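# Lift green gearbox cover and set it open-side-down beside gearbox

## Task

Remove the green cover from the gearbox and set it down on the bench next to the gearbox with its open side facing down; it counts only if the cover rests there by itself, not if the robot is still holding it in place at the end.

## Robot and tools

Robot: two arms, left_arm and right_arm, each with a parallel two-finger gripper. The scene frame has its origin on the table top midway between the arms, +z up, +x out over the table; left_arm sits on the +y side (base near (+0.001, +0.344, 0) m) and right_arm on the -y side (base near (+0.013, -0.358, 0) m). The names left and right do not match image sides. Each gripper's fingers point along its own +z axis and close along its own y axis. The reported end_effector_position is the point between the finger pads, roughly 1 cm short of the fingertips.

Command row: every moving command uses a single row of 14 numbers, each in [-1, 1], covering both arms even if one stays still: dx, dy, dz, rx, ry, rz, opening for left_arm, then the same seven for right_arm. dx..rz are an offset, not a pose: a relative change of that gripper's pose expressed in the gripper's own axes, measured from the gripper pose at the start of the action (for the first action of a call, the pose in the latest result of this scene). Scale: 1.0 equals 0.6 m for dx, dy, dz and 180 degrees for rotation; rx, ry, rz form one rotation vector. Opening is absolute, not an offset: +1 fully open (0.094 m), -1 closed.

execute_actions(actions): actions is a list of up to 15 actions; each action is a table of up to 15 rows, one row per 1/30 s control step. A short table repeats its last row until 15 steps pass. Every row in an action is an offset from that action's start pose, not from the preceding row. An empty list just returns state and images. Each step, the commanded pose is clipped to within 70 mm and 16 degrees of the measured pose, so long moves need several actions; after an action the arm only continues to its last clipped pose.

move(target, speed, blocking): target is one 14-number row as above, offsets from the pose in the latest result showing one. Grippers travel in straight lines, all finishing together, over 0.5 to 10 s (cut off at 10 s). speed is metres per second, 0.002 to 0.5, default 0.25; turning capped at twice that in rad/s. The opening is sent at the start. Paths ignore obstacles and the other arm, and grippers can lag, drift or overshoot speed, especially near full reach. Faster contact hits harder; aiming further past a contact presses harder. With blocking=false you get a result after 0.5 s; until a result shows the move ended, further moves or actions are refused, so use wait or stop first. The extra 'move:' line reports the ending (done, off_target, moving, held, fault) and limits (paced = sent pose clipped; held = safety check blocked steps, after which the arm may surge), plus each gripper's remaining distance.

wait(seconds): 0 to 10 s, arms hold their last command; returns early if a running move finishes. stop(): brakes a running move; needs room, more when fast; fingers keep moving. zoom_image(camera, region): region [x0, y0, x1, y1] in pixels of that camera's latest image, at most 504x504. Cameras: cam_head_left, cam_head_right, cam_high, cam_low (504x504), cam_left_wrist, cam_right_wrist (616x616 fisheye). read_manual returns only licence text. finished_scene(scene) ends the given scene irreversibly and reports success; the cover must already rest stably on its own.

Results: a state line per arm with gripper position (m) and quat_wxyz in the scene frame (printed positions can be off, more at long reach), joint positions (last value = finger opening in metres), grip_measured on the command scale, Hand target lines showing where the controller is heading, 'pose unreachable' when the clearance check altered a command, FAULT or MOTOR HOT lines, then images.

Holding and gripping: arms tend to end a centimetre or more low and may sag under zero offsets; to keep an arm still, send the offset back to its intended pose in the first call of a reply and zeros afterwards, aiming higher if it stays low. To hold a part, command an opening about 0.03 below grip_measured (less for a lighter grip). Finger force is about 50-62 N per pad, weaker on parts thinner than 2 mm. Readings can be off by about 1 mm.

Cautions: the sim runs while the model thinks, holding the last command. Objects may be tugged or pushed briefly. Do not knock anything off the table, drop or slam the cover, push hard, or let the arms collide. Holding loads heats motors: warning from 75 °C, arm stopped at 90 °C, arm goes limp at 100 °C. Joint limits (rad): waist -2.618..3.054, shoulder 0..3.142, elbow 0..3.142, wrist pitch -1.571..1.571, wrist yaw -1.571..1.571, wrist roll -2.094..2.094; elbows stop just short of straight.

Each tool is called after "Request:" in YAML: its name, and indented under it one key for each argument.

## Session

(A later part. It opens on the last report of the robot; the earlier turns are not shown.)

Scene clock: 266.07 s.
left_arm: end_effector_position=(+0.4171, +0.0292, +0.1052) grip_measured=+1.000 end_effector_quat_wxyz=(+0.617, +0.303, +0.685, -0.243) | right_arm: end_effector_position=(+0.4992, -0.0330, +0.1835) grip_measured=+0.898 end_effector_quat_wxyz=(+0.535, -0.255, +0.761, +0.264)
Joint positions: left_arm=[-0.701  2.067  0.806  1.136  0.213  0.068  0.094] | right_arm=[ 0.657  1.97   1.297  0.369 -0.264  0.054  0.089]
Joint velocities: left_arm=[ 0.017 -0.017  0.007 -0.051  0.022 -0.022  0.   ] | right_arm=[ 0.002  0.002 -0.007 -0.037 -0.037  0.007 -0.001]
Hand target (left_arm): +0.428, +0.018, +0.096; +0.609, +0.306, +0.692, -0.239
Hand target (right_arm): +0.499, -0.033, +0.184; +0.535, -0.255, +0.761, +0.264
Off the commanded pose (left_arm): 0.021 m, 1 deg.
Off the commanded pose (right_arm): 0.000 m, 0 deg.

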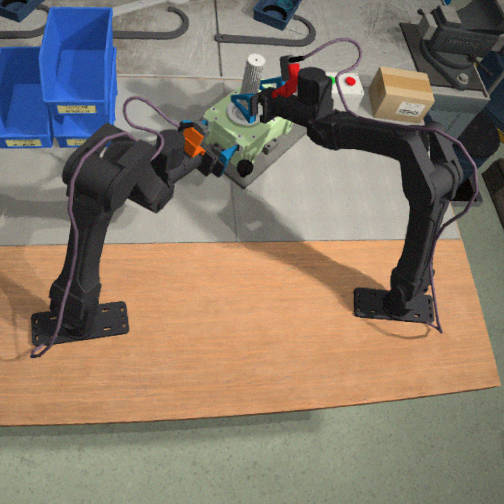

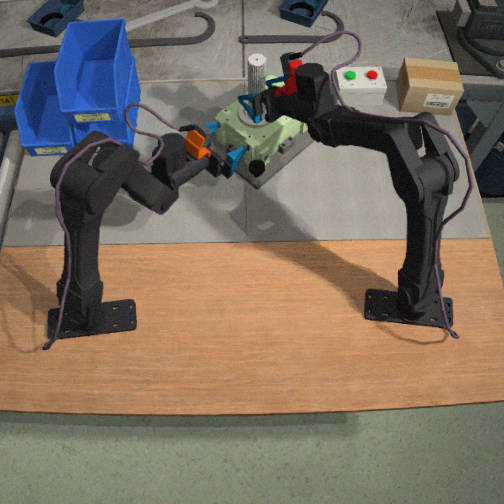

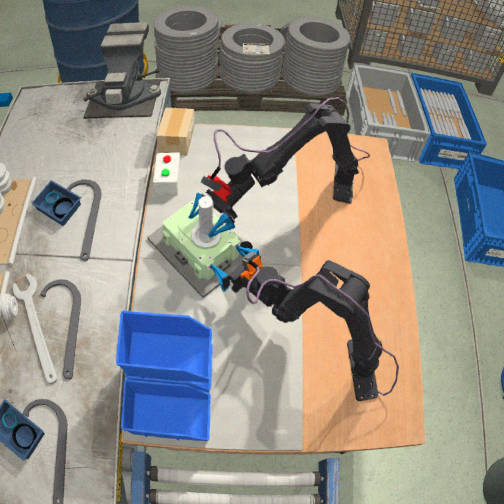

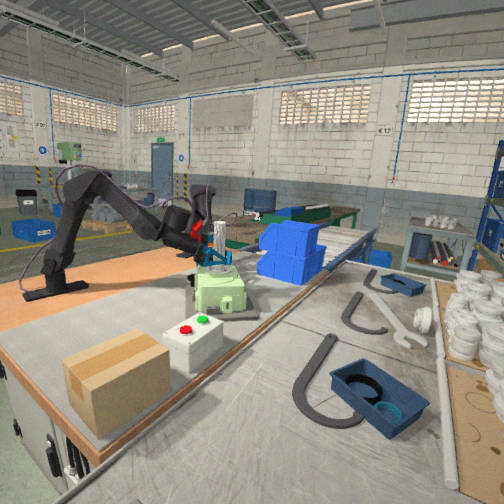

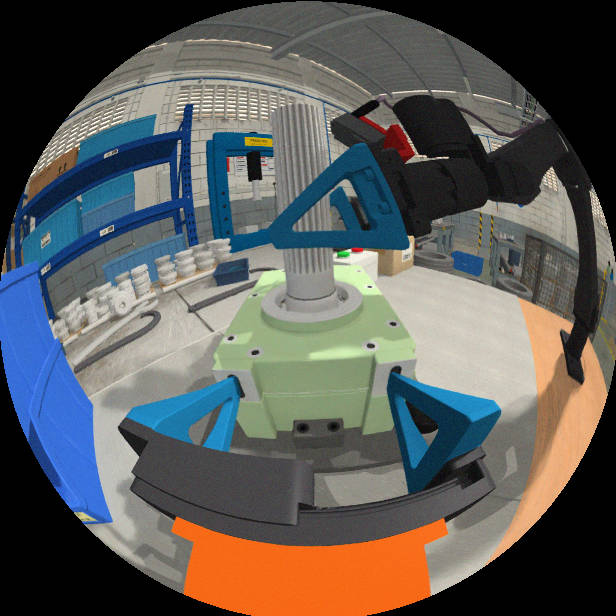

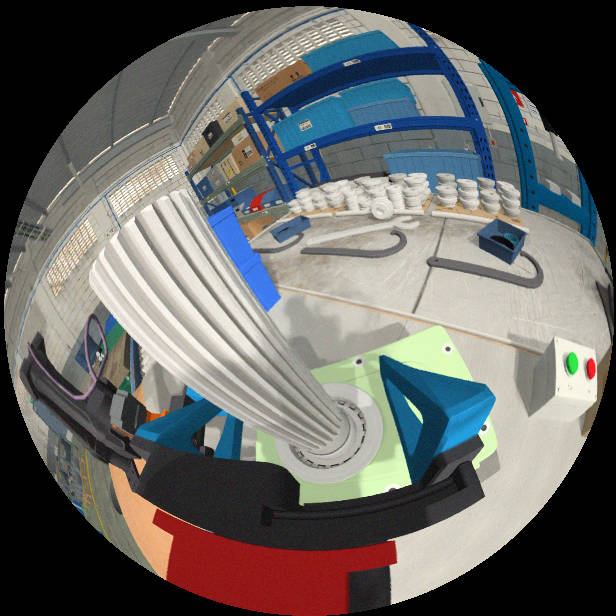

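Request:
move:
  target: [0,0,-0.07,0,0,0,1.0, 0,0,-0.25,0,0,0,0.9]
  speed: 0.2

Scene clock: 274.47 s.
left_arm: end_effector_position=(+0.3892, +0.0537, +0.1066) grip_measured=+1.000 end_effector_quat_wxyz=(+0.614, +0.303, +0.687, -0.244) | right_arm: end_effector_position=(+0.4018, -0.1298, +0.2310) grip_measured=+0.898 end_effector_quat_wxyz=(+0.538, -0.254, +0.758, +0.266)
Joint positions: left_arm=[-0.683  1.972  0.648  1.193  0.234  0.067  0.094] | right_arm=[ 0.527  1.424  0.87   0.248 -0.389  0.017  0.089]
Joint velocities: left_arm=[-0.012 -0.007 -0.007  0.095 -0.051 -0.11   0.   ] | right_arm=[ 0.007 -0.022 -0.022  0.007 -0.022 -0.007  0.   ]
Hand target (left_arm): +0.388, +0.059, +0.111; +0.616, +0.303, +0.685, -0.243
Hand target (right_arm): +0.399, -0.135, +0.228; +0.535, -0.256, +0.761, +0.263
Off the commanded pose (left_arm): 0.007 m, 0 deg.
Off the commanded pose (right_arm): 0.008 m, 1 deg.
move: done

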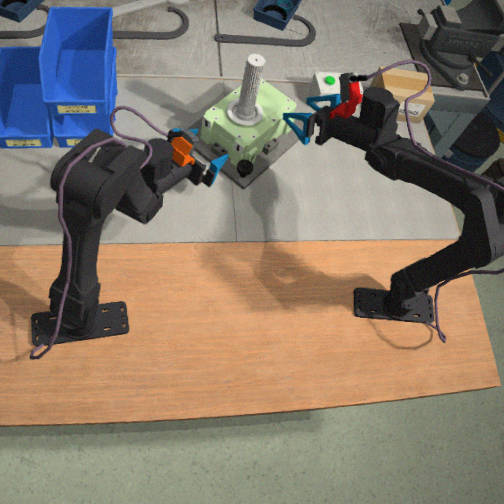

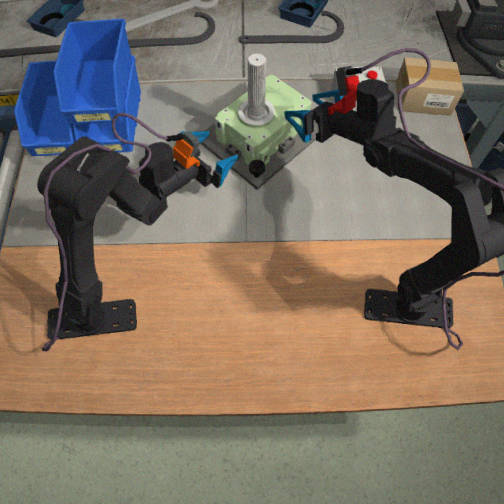

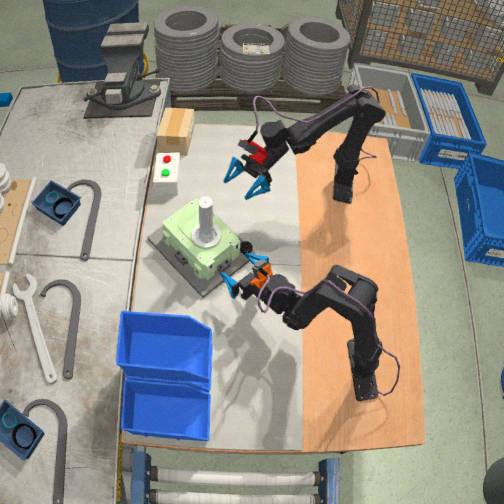

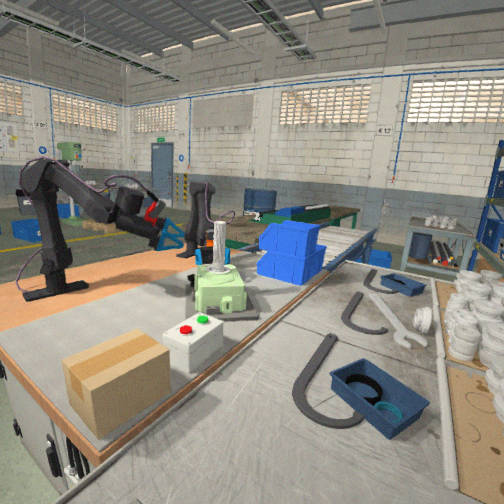

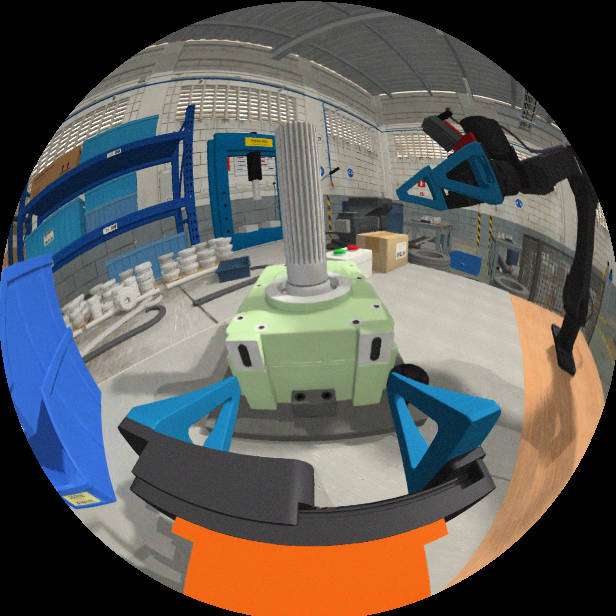

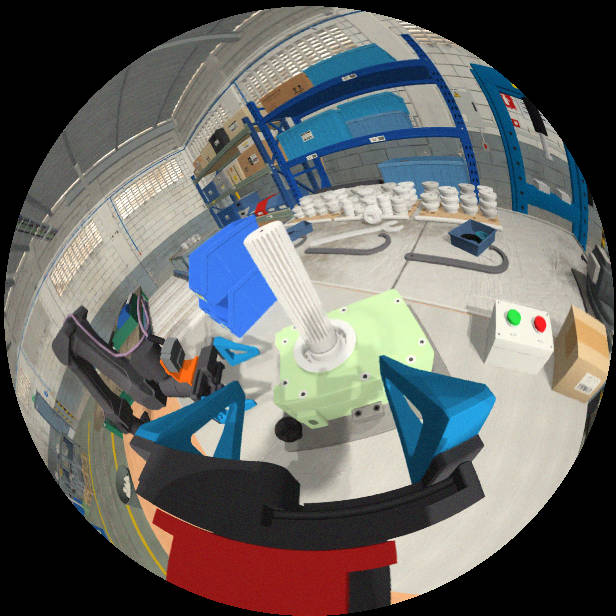

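Request:
zoom_image:
  camera: "cam_head_right"
  region: [190, 40, 340, 200]

Request:
zoom_image:
  camera: "cam_high"
  region: [135, 180, 265, 300]

Request:
zoom_image:
  camera: "cam_right_wrist"
  region: [250, 270, 450, 450]

Region (190, 40, 340, 200) of cam_head_right's 504x504 image, scaled by 3.150, with more detail than that image has; it fills the left 472 columns of this view, and the rest is white.

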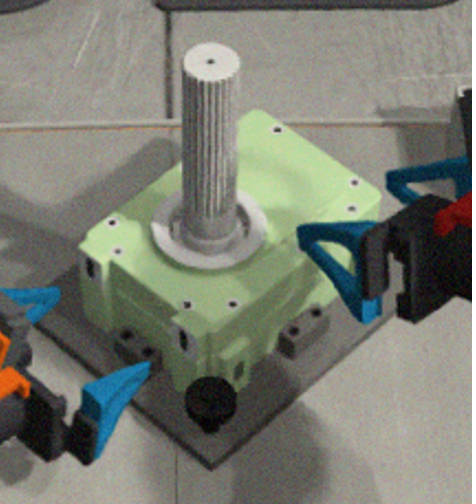

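Region (135, 180, 265, 300) of cam_high's 504x504 image, scaled by 3.877, with more detail than that image has; it fills the top 465 rows of this view, and the rest is white.

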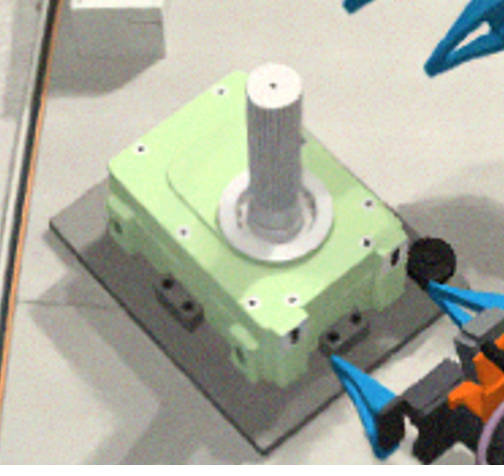

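Region (250, 270, 450, 450) of cam_right_wrist's 616x616 image, scaled by 2.520, with more detail than that image has; it fills the top 454 rows of this view, and the rest is white.

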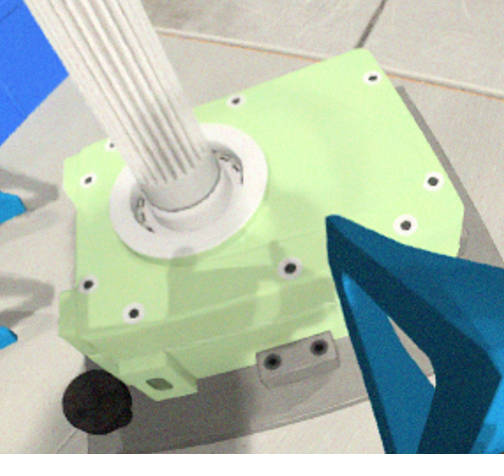

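Request:
move:
  target: [-0.1042,0.0077,0.0483,0.0081,0.3037,-0.0092,-0.25, 0,0,0,0,0,0,0.9]
  speed: 0.25

Scene clock: 278.50 s.
left_arm: end_effector_position=(+0.4216, +0.0307, +0.1656) grip_measured=-0.248 end_effector_quat_wxyz=(+0.232, +0.372, +0.894, -0.094) | right_arm: end_effector_position=(+0.4016, -0.1298, +0.2307) grip_measured=+0.898 end_effector_quat_wxyz=(+0.538, -0.255, +0.758, +0.266)
Joint positions: left_arm=[-0.739  2.111  2.023 -0.982  0.08   0.154  0.035] | right_arm=[ 0.527  1.424  0.87   0.247 -0.39   0.016  0.089]
Joint velocities: left_arm=[-0.002 -0.017 -0.007 -0.007 -0.007 -0.051 -0.   ] | right_arm=[-0.017 -0.007  0.007  0.007  0.007 -0.037 -0.   ]
Hand target (left_arm): +0.418, +0.027, +0.163; +0.224, +0.379, +0.893, -0.090
Hand target (right_arm): +0.402, -0.130, +0.231; +0.538, -0.254, +0.758, +0.266
Off the commanded pose (left_arm): 0.005 m, 1 deg.
Off the commanded pose (right_arm): 0.000 m, 0 deg.
move: done

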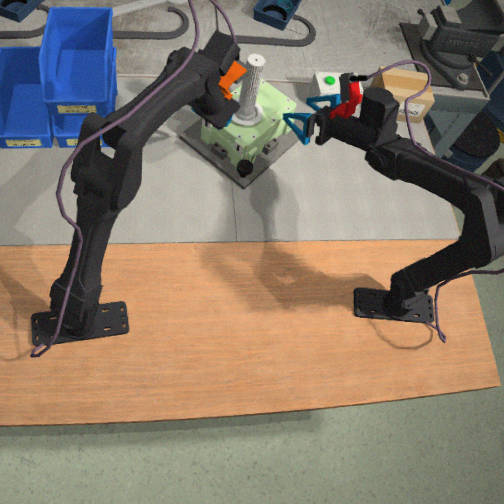

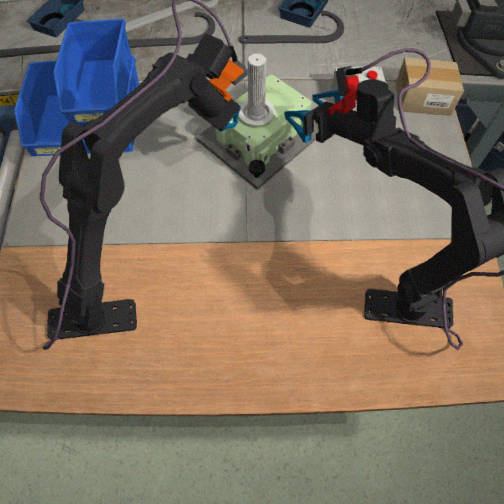

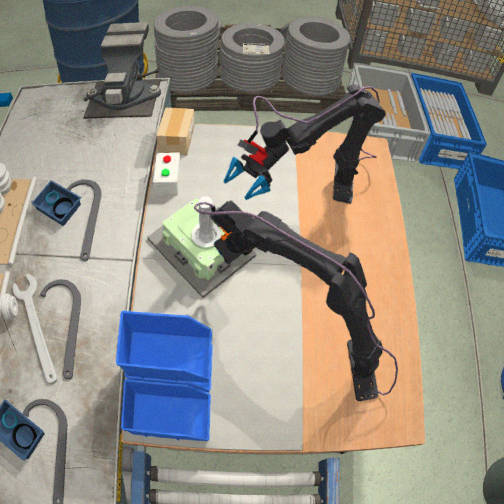

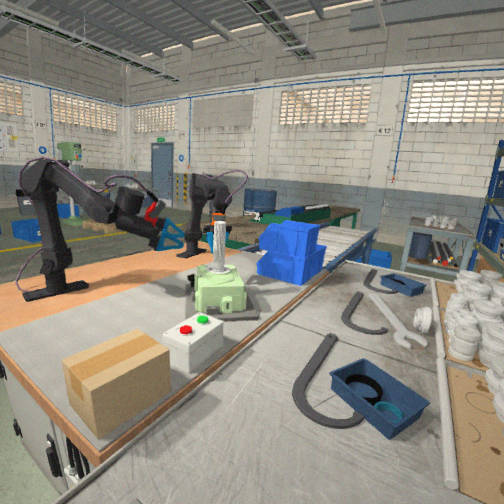

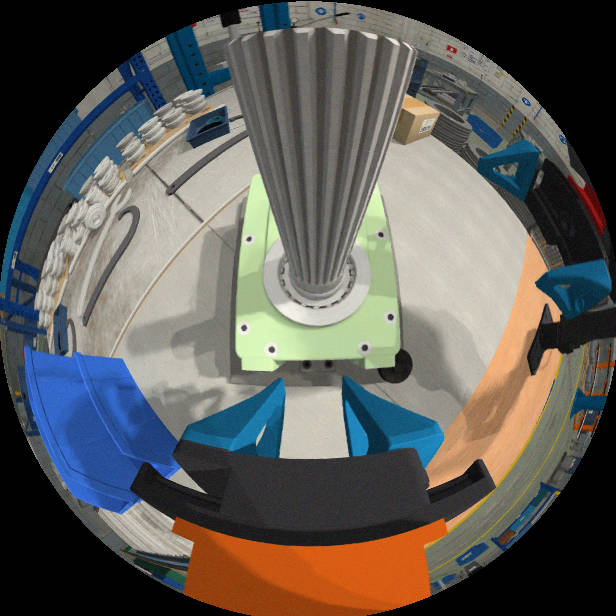

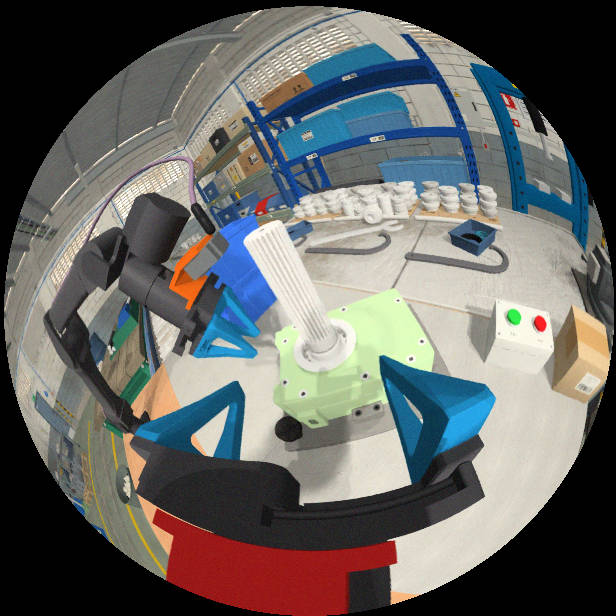

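Request:
move:
  target: [0.0275,-0.0137,0.0525,0.0037,0,0.0067,-0.25, 0,0,0,0,0,0,0.9]
  speed: 0.1

Scene clock: 280.07 s.
left_arm: end_effector_position=(+0.4214, +0.0308, +0.1255) grip_measured=-0.248 end_effector_quat_wxyz=(+0.225, +0.374, +0.895, -0.093) | right_arm: end_effector_position=(+0.4016, -0.1298, +0.2307) grip_measured=+0.898 end_effector_quat_wxyz=(+0.538, -0.255, +0.758, +0.266)
Joint positions: left_arm=[-0.739  2.111  1.87  -0.843  0.08   0.156  0.035] | right_arm=[ 0.527  1.424  0.87   0.247 -0.39   0.016  0.089]
Joint velocities: left_arm=[ 0.012  0.002 -0.012  0.037  0.022 -0.095 -0.001] | right_arm=[-0.017 -0.002 -0.007 -0.051  0.007 -0.037 -0.001]
Hand target (left_arm): +0.416, +0.025, +0.130; +0.231, +0.383, +0.889, -0.097
Hand target (right_arm): +0.402, -0.130, +0.231; +0.538, -0.255, +0.758, +0.266
Off the commanded pose (left_arm): 0.009 m, 1 deg.
Off the commanded pose (right_arm): 0.000 m, 0 deg.
move: done

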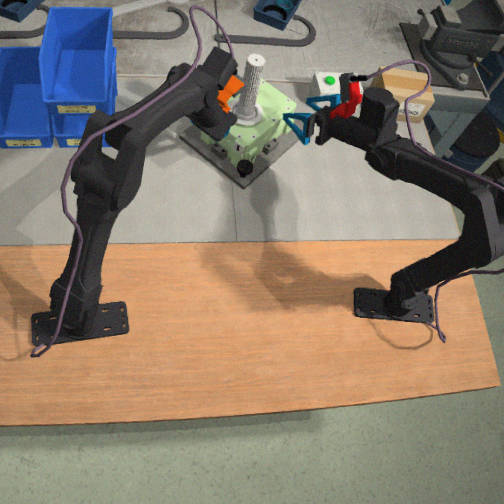

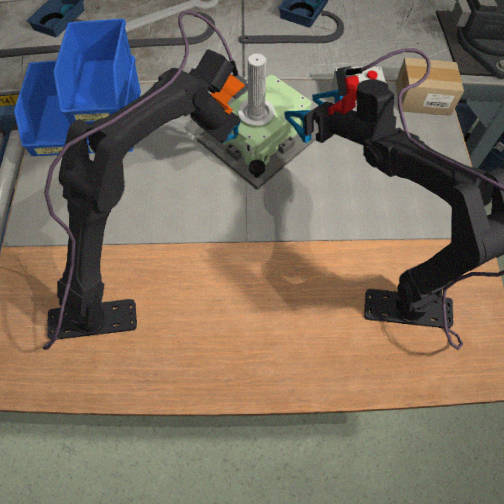

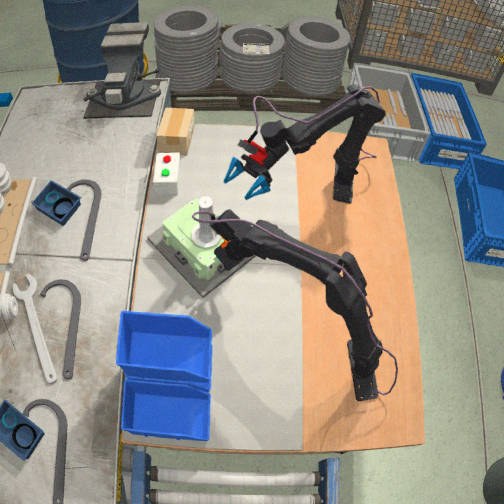

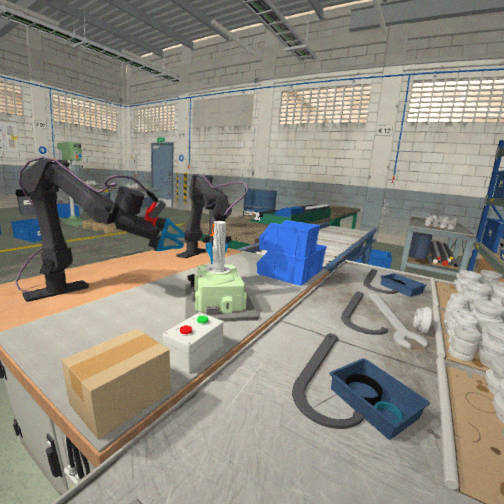

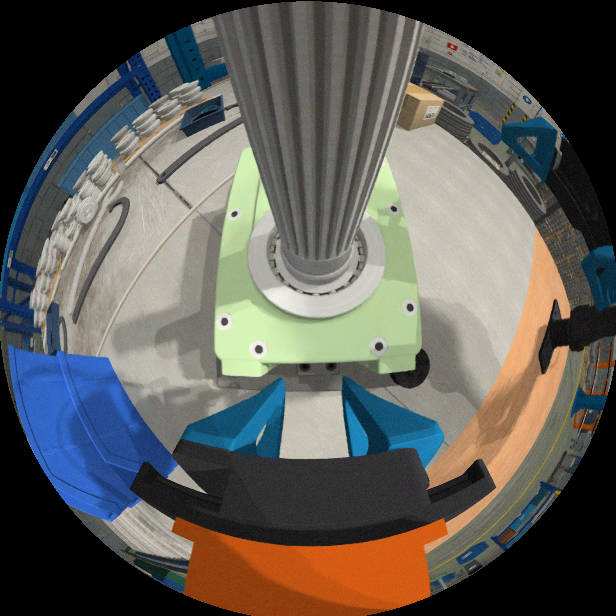

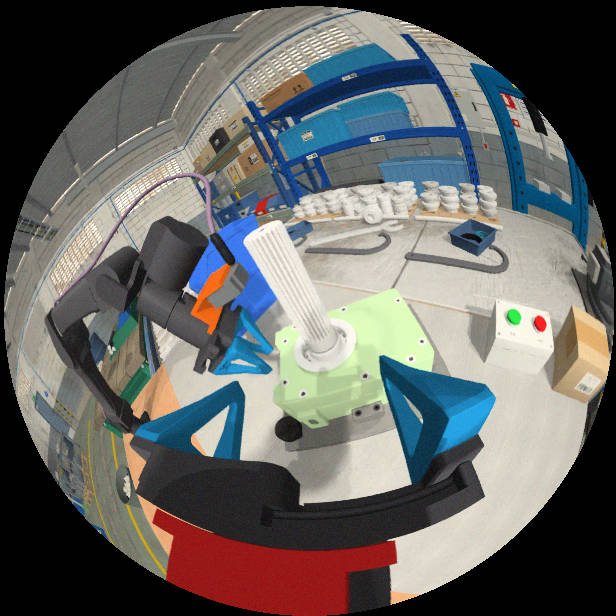

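Request:
execute_actions:
  actions:
    - [[0,-0.022,0,0,0,0,-0.25, 0,0,0,0,0,0,0.9]]

Scene clock: 280.90 s.
left_arm: end_effector_position=(+0.4152, +0.0221, +0.1256) grip_measured=-0.248 end_effector_quat_wxyz=(+0.225, +0.374, +0.895, -0.094) | right_arm: end_effector_position=(+0.4016, -0.1298, +0.2307) grip_measured=+0.898 end_effector_quat_wxyz=(+0.538, -0.255, +0.758, +0.266)
Joint positions: left_arm=[-0.761  2.111  1.87  -0.842  0.073  0.137  0.035] | right_arm=[ 0.527  1.424  0.87   0.247 -0.39   0.016  0.089]
Joint velocities: left_arm=[ 0.017 -0.007 -0.012 -0.051  0.007 -0.022  0.001] | right_arm=[-0.007  0.002  0.012  0.022 -0.007 -0.066  0.   ]
Hand target (left_arm): +0.412, +0.022, +0.126; +0.225, +0.374, +0.895, -0.093
Hand target (right_arm): +0.402, -0.130, +0.231; +0.538, -0.255, +0.758, +0.266
Off the commanded pose (left_arm): 0.003 m, 0 deg.
Off the commanded pose (right_arm): 0.000 m, 0 deg.

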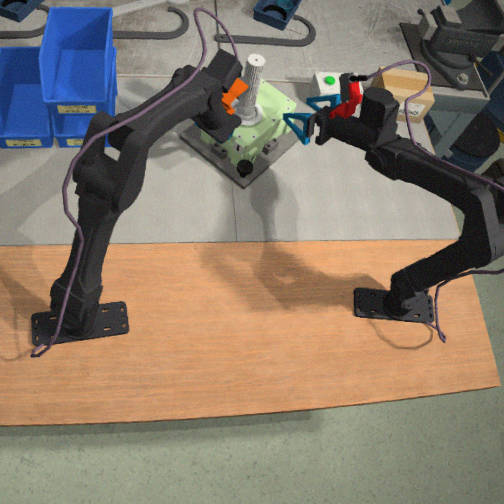

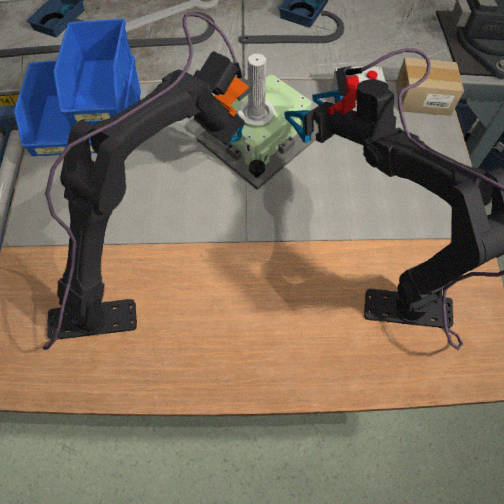

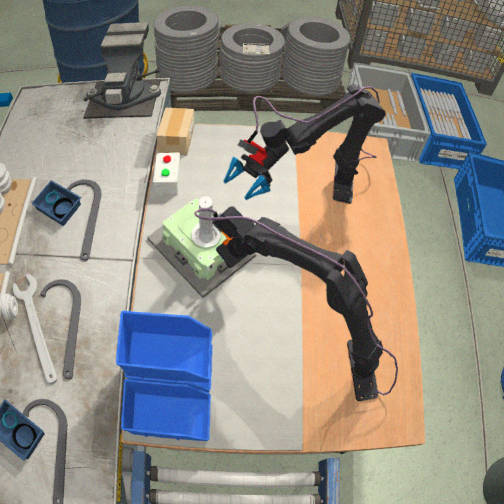

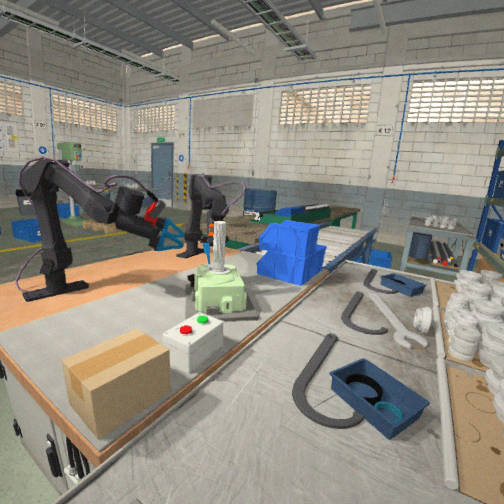

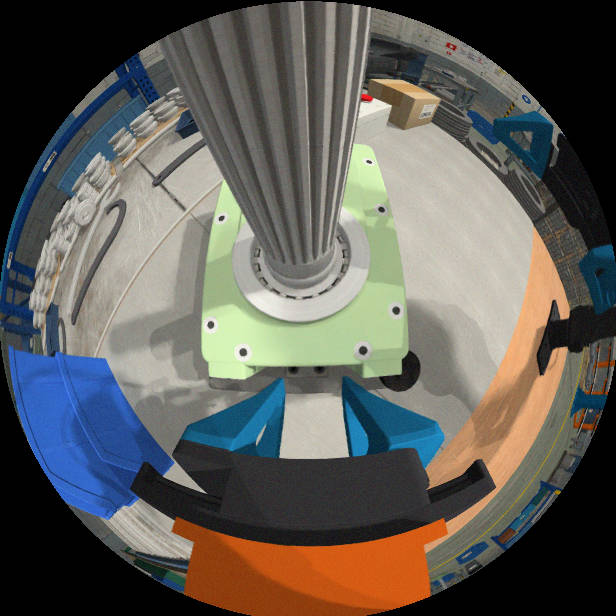

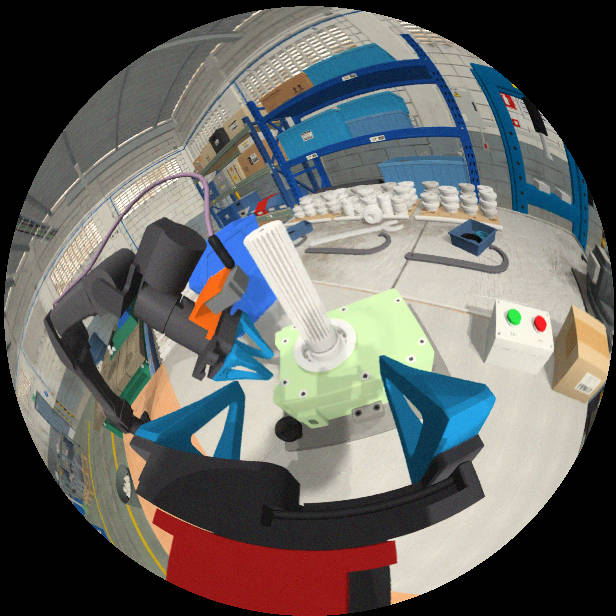

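Request:
move:
  target: [0.0128,0,0.0272,0,0,0,-0.42, 0,0,0,0,0,0,0.9]
  speed: 0.05

Scene clock: 282.70 s.
left_arm: end_effector_position=(+0.4166, +0.0212, +0.1141) grip_measured=-0.418 end_effector_quat_wxyz=(+0.229, +0.374, +0.894, -0.095) | right_arm: end_effector_position=(+0.4016, -0.1298, +0.2307) grip_measured=+0.898 end_effector_quat_wxyz=(+0.538, -0.255, +0.758, +0.266)
Joint positions: left_arm=[-0.761  2.111  1.82  -0.783  0.073  0.136  0.027] | right_arm=[ 0.527  1.424  0.87   0.247 -0.39   0.016  0.089]
Joint velocities: left_arm=[ 0.002 -0.002 -0.022  0.022 -0.095 -0.007 -0.001] | right_arm=[ 0.012  0.002 -0.012  0.037 -0.081  0.066  0.001]
Hand target (left_arm): +0.416, +0.022, +0.108; +0.225, +0.374, +0.895, -0.094
Hand target (right_arm): +0.402, -0.130, +0.231; +0.538, -0.255, +0.758, +0.266
Off the commanded pose (left_arm): 0.007 m, 1 deg.
Off the commanded pose (right_arm): 0.000 m, 0 deg.
move: done

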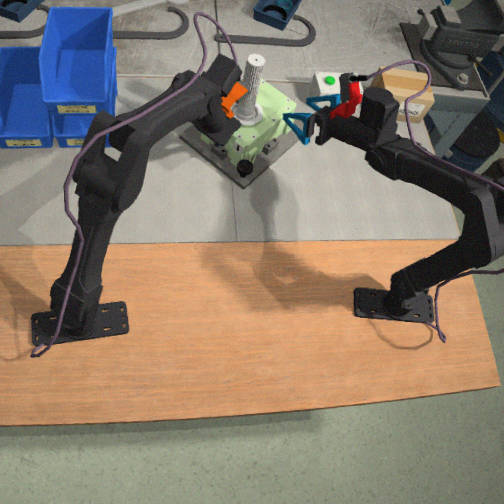

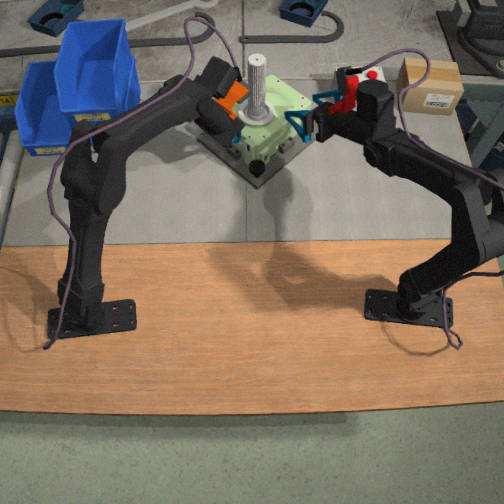

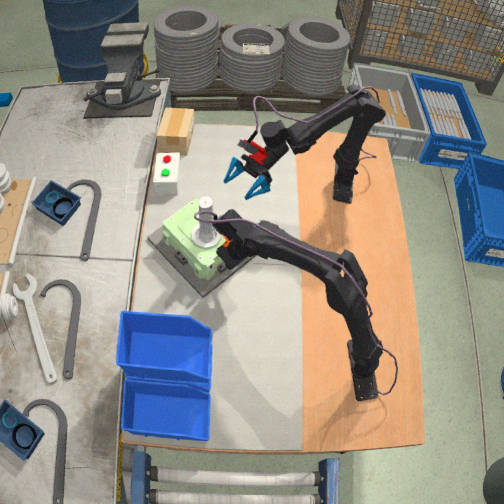

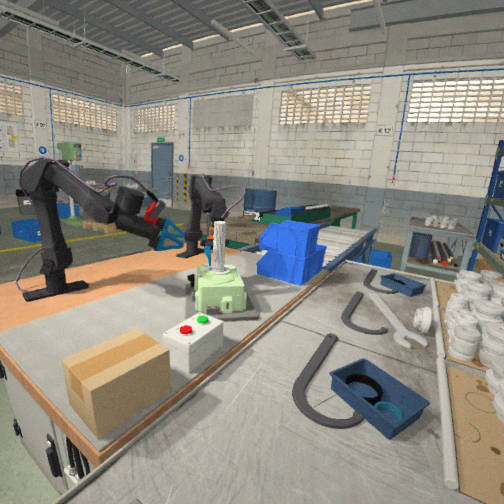

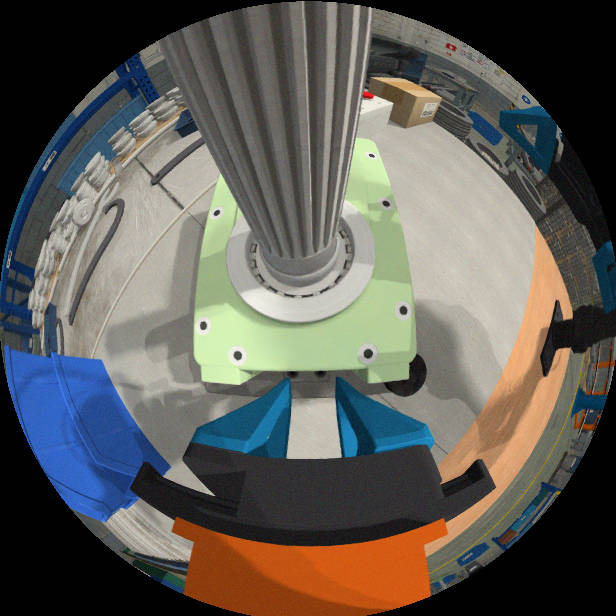

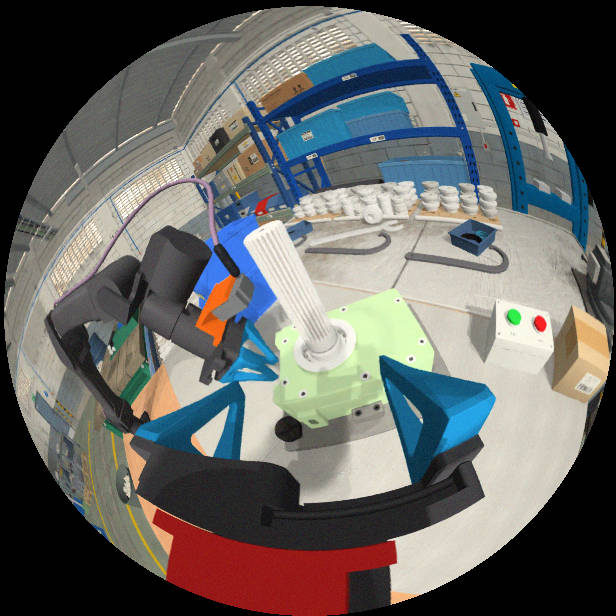

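Request:
execute_actions:
  actions: []

Scene clock: 283.70 s.
left_arm: end_effector_position=(+0.4168, +0.0210, +0.1143) grip_measured=-0.418 end_effector_quat_wxyz=(+0.230, +0.374, +0.894, -0.095) | right_arm: end_effector_position=(+0.4016, -0.1298, +0.2307) grip_measured=+0.898 end_effector_quat_wxyz=(+0.538, -0.255, +0.758, +0.266)
Joint positions: left_arm=[-0.761  2.111  1.82  -0.782  0.073  0.136  0.027] | right_arm=[ 0.527  1.424  0.87   0.247 -0.39   0.016  0.089]
Joint velocities: left_arm=[-0.007  0.007 -0.007  0.007  0.007 -0.007 -0.   ] | right_arm=[-0.032  0.002  0.007  0.051  0.022  0.037 -0.   ]
Hand target (left_arm): +0.416, +0.022, +0.108; +0.225, +0.374, +0.895, -0.094
Hand target (right_arm): +0.402, -0.130, +0.231; +0.538, -0.255, +0.758, +0.266
Off the commanded pose (left_arm): 0.007 m, 1 deg.
Off the commanded pose (right_arm): 0.000 m, 0 deg.

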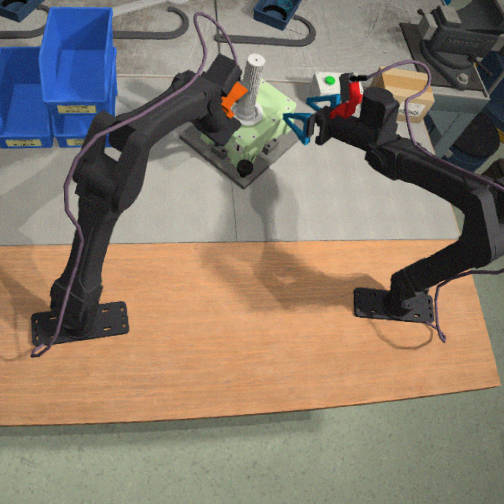

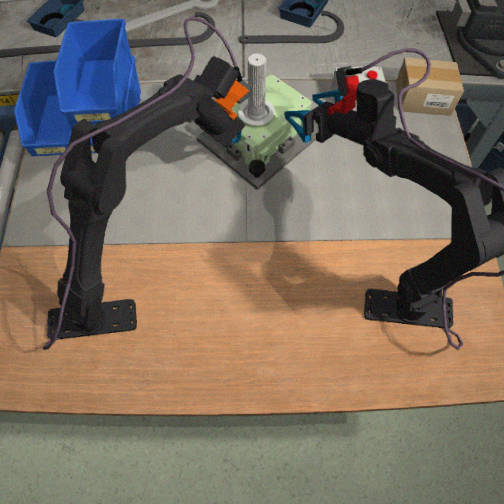

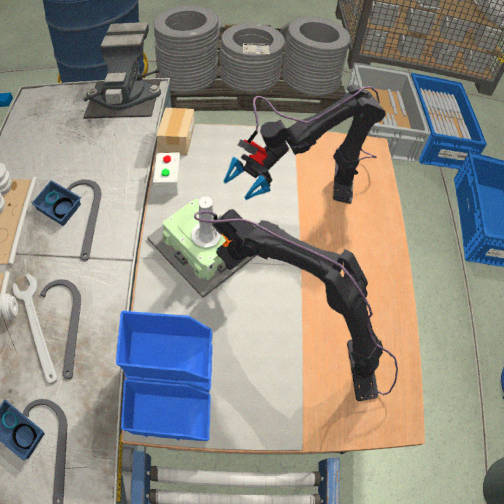

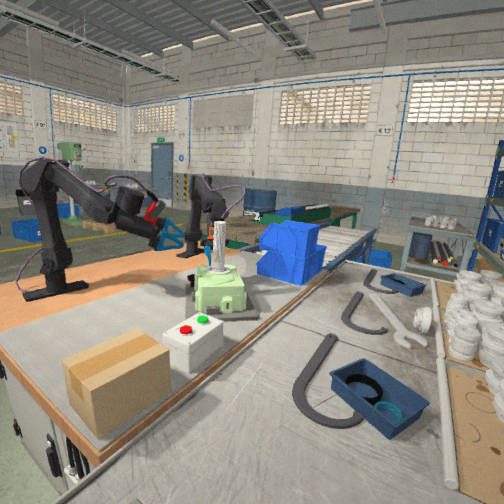

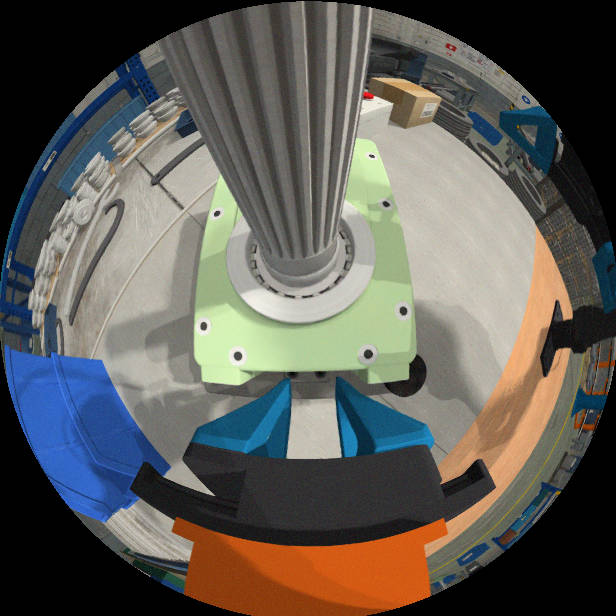

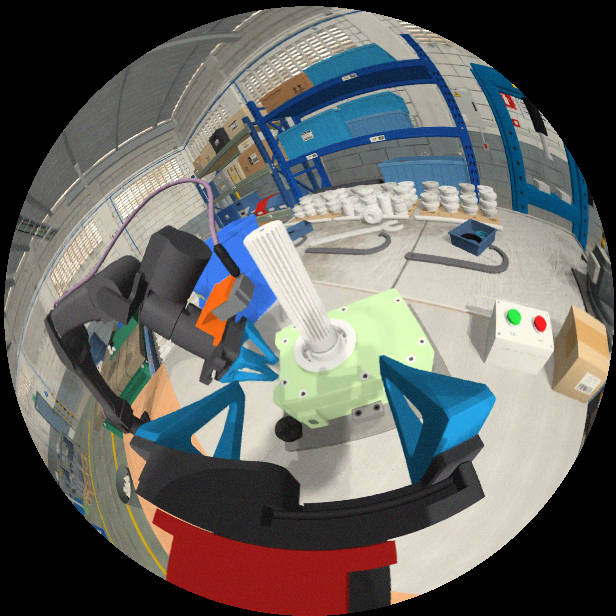

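Request:
zoom_image:
  camera: "cam_low"
  region: [170, 210, 290, 330]

Request:
zoom_image:
  camera: "cam_right_wrist"
  region: [230, 260, 470, 480]

Request:
zoom_image:
  camera: "cam_left_wrist"
  region: [170, 280, 450, 480]

Region (170, 210, 290, 330) of cam_low's 504x504 image, scaled by 4.200, with more detail than that image has.

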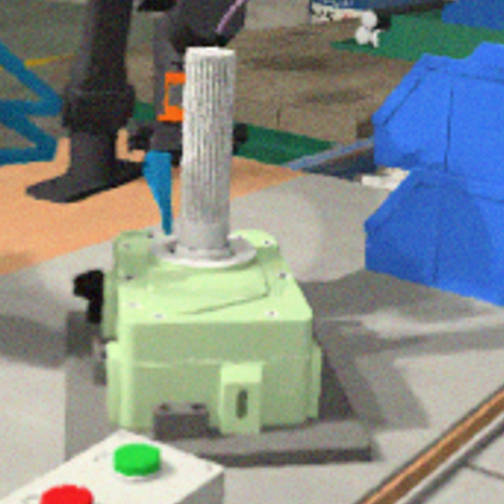

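Region (230, 260, 470, 480) of cam_right_wrist's 616x616 image, scaled by 2.100, with more detail than that image has; it fills the top 462 rows of this view, and the rest is white.

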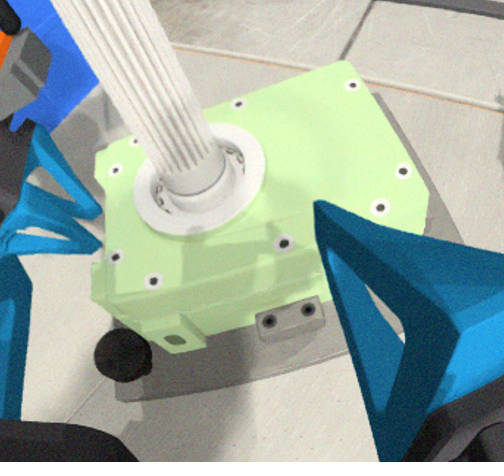

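Region (170, 280, 450, 480) of cam_left_wrist's 616x616 image, scaled by 1.800, with more detail than that image has; it fills the top 360 rows of this view, and the rest is white.

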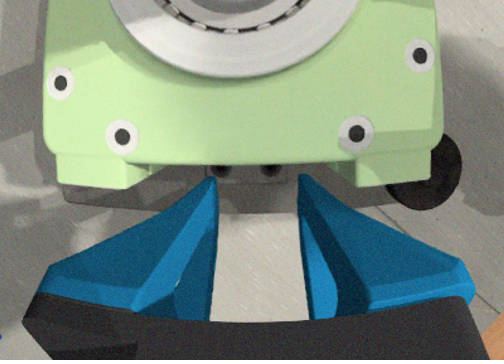

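Request:
zoom_image:
  camera: "cam_low"
  region: [185, 255, 255, 325]

Request:
zoom_image:
  camera: "cam_right_wrist"
  region: [265, 340, 405, 460]

Request:
zoom_image:
  camera: "cam_high"
  region: [140, 185, 260, 305]

Region (185, 255, 255, 325) of cam_low's 504x504 image, scaled by 7.200, with more detail than that image has.

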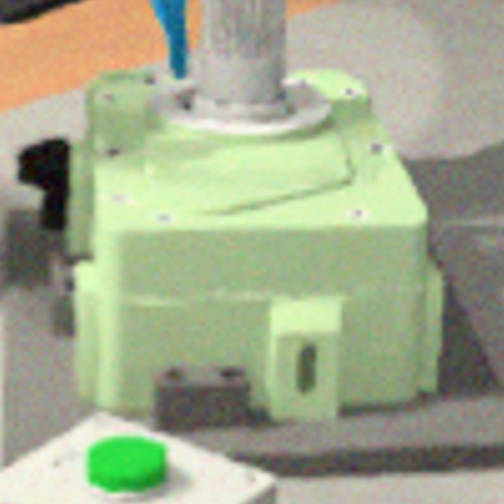

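Region (265, 340, 405, 460) of cam_right_wrist's 616x616 image, scaled by 3.600, with more detail than that image has; it fills the top 432 rows of this view, and the rest is white.

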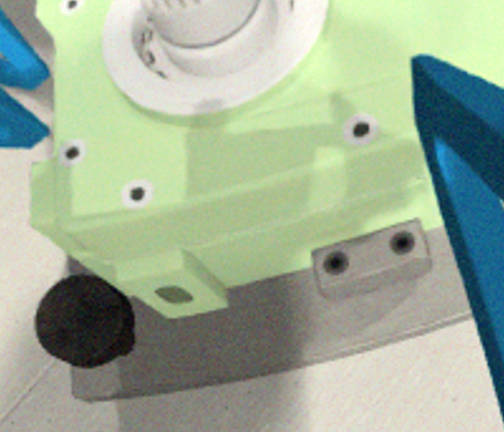

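Region (140, 185, 260, 305) of cam_high's 504x504 image, scaled by 4.200, with more detail than that image has.

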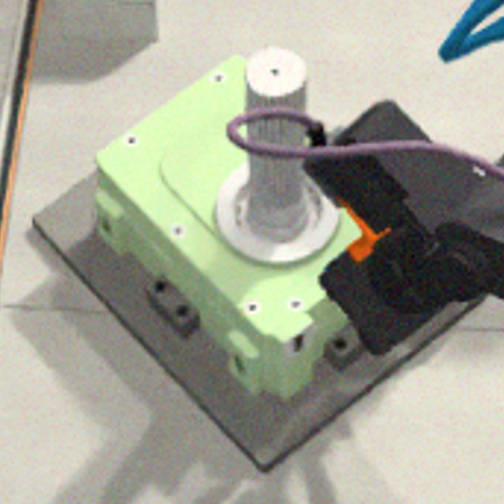

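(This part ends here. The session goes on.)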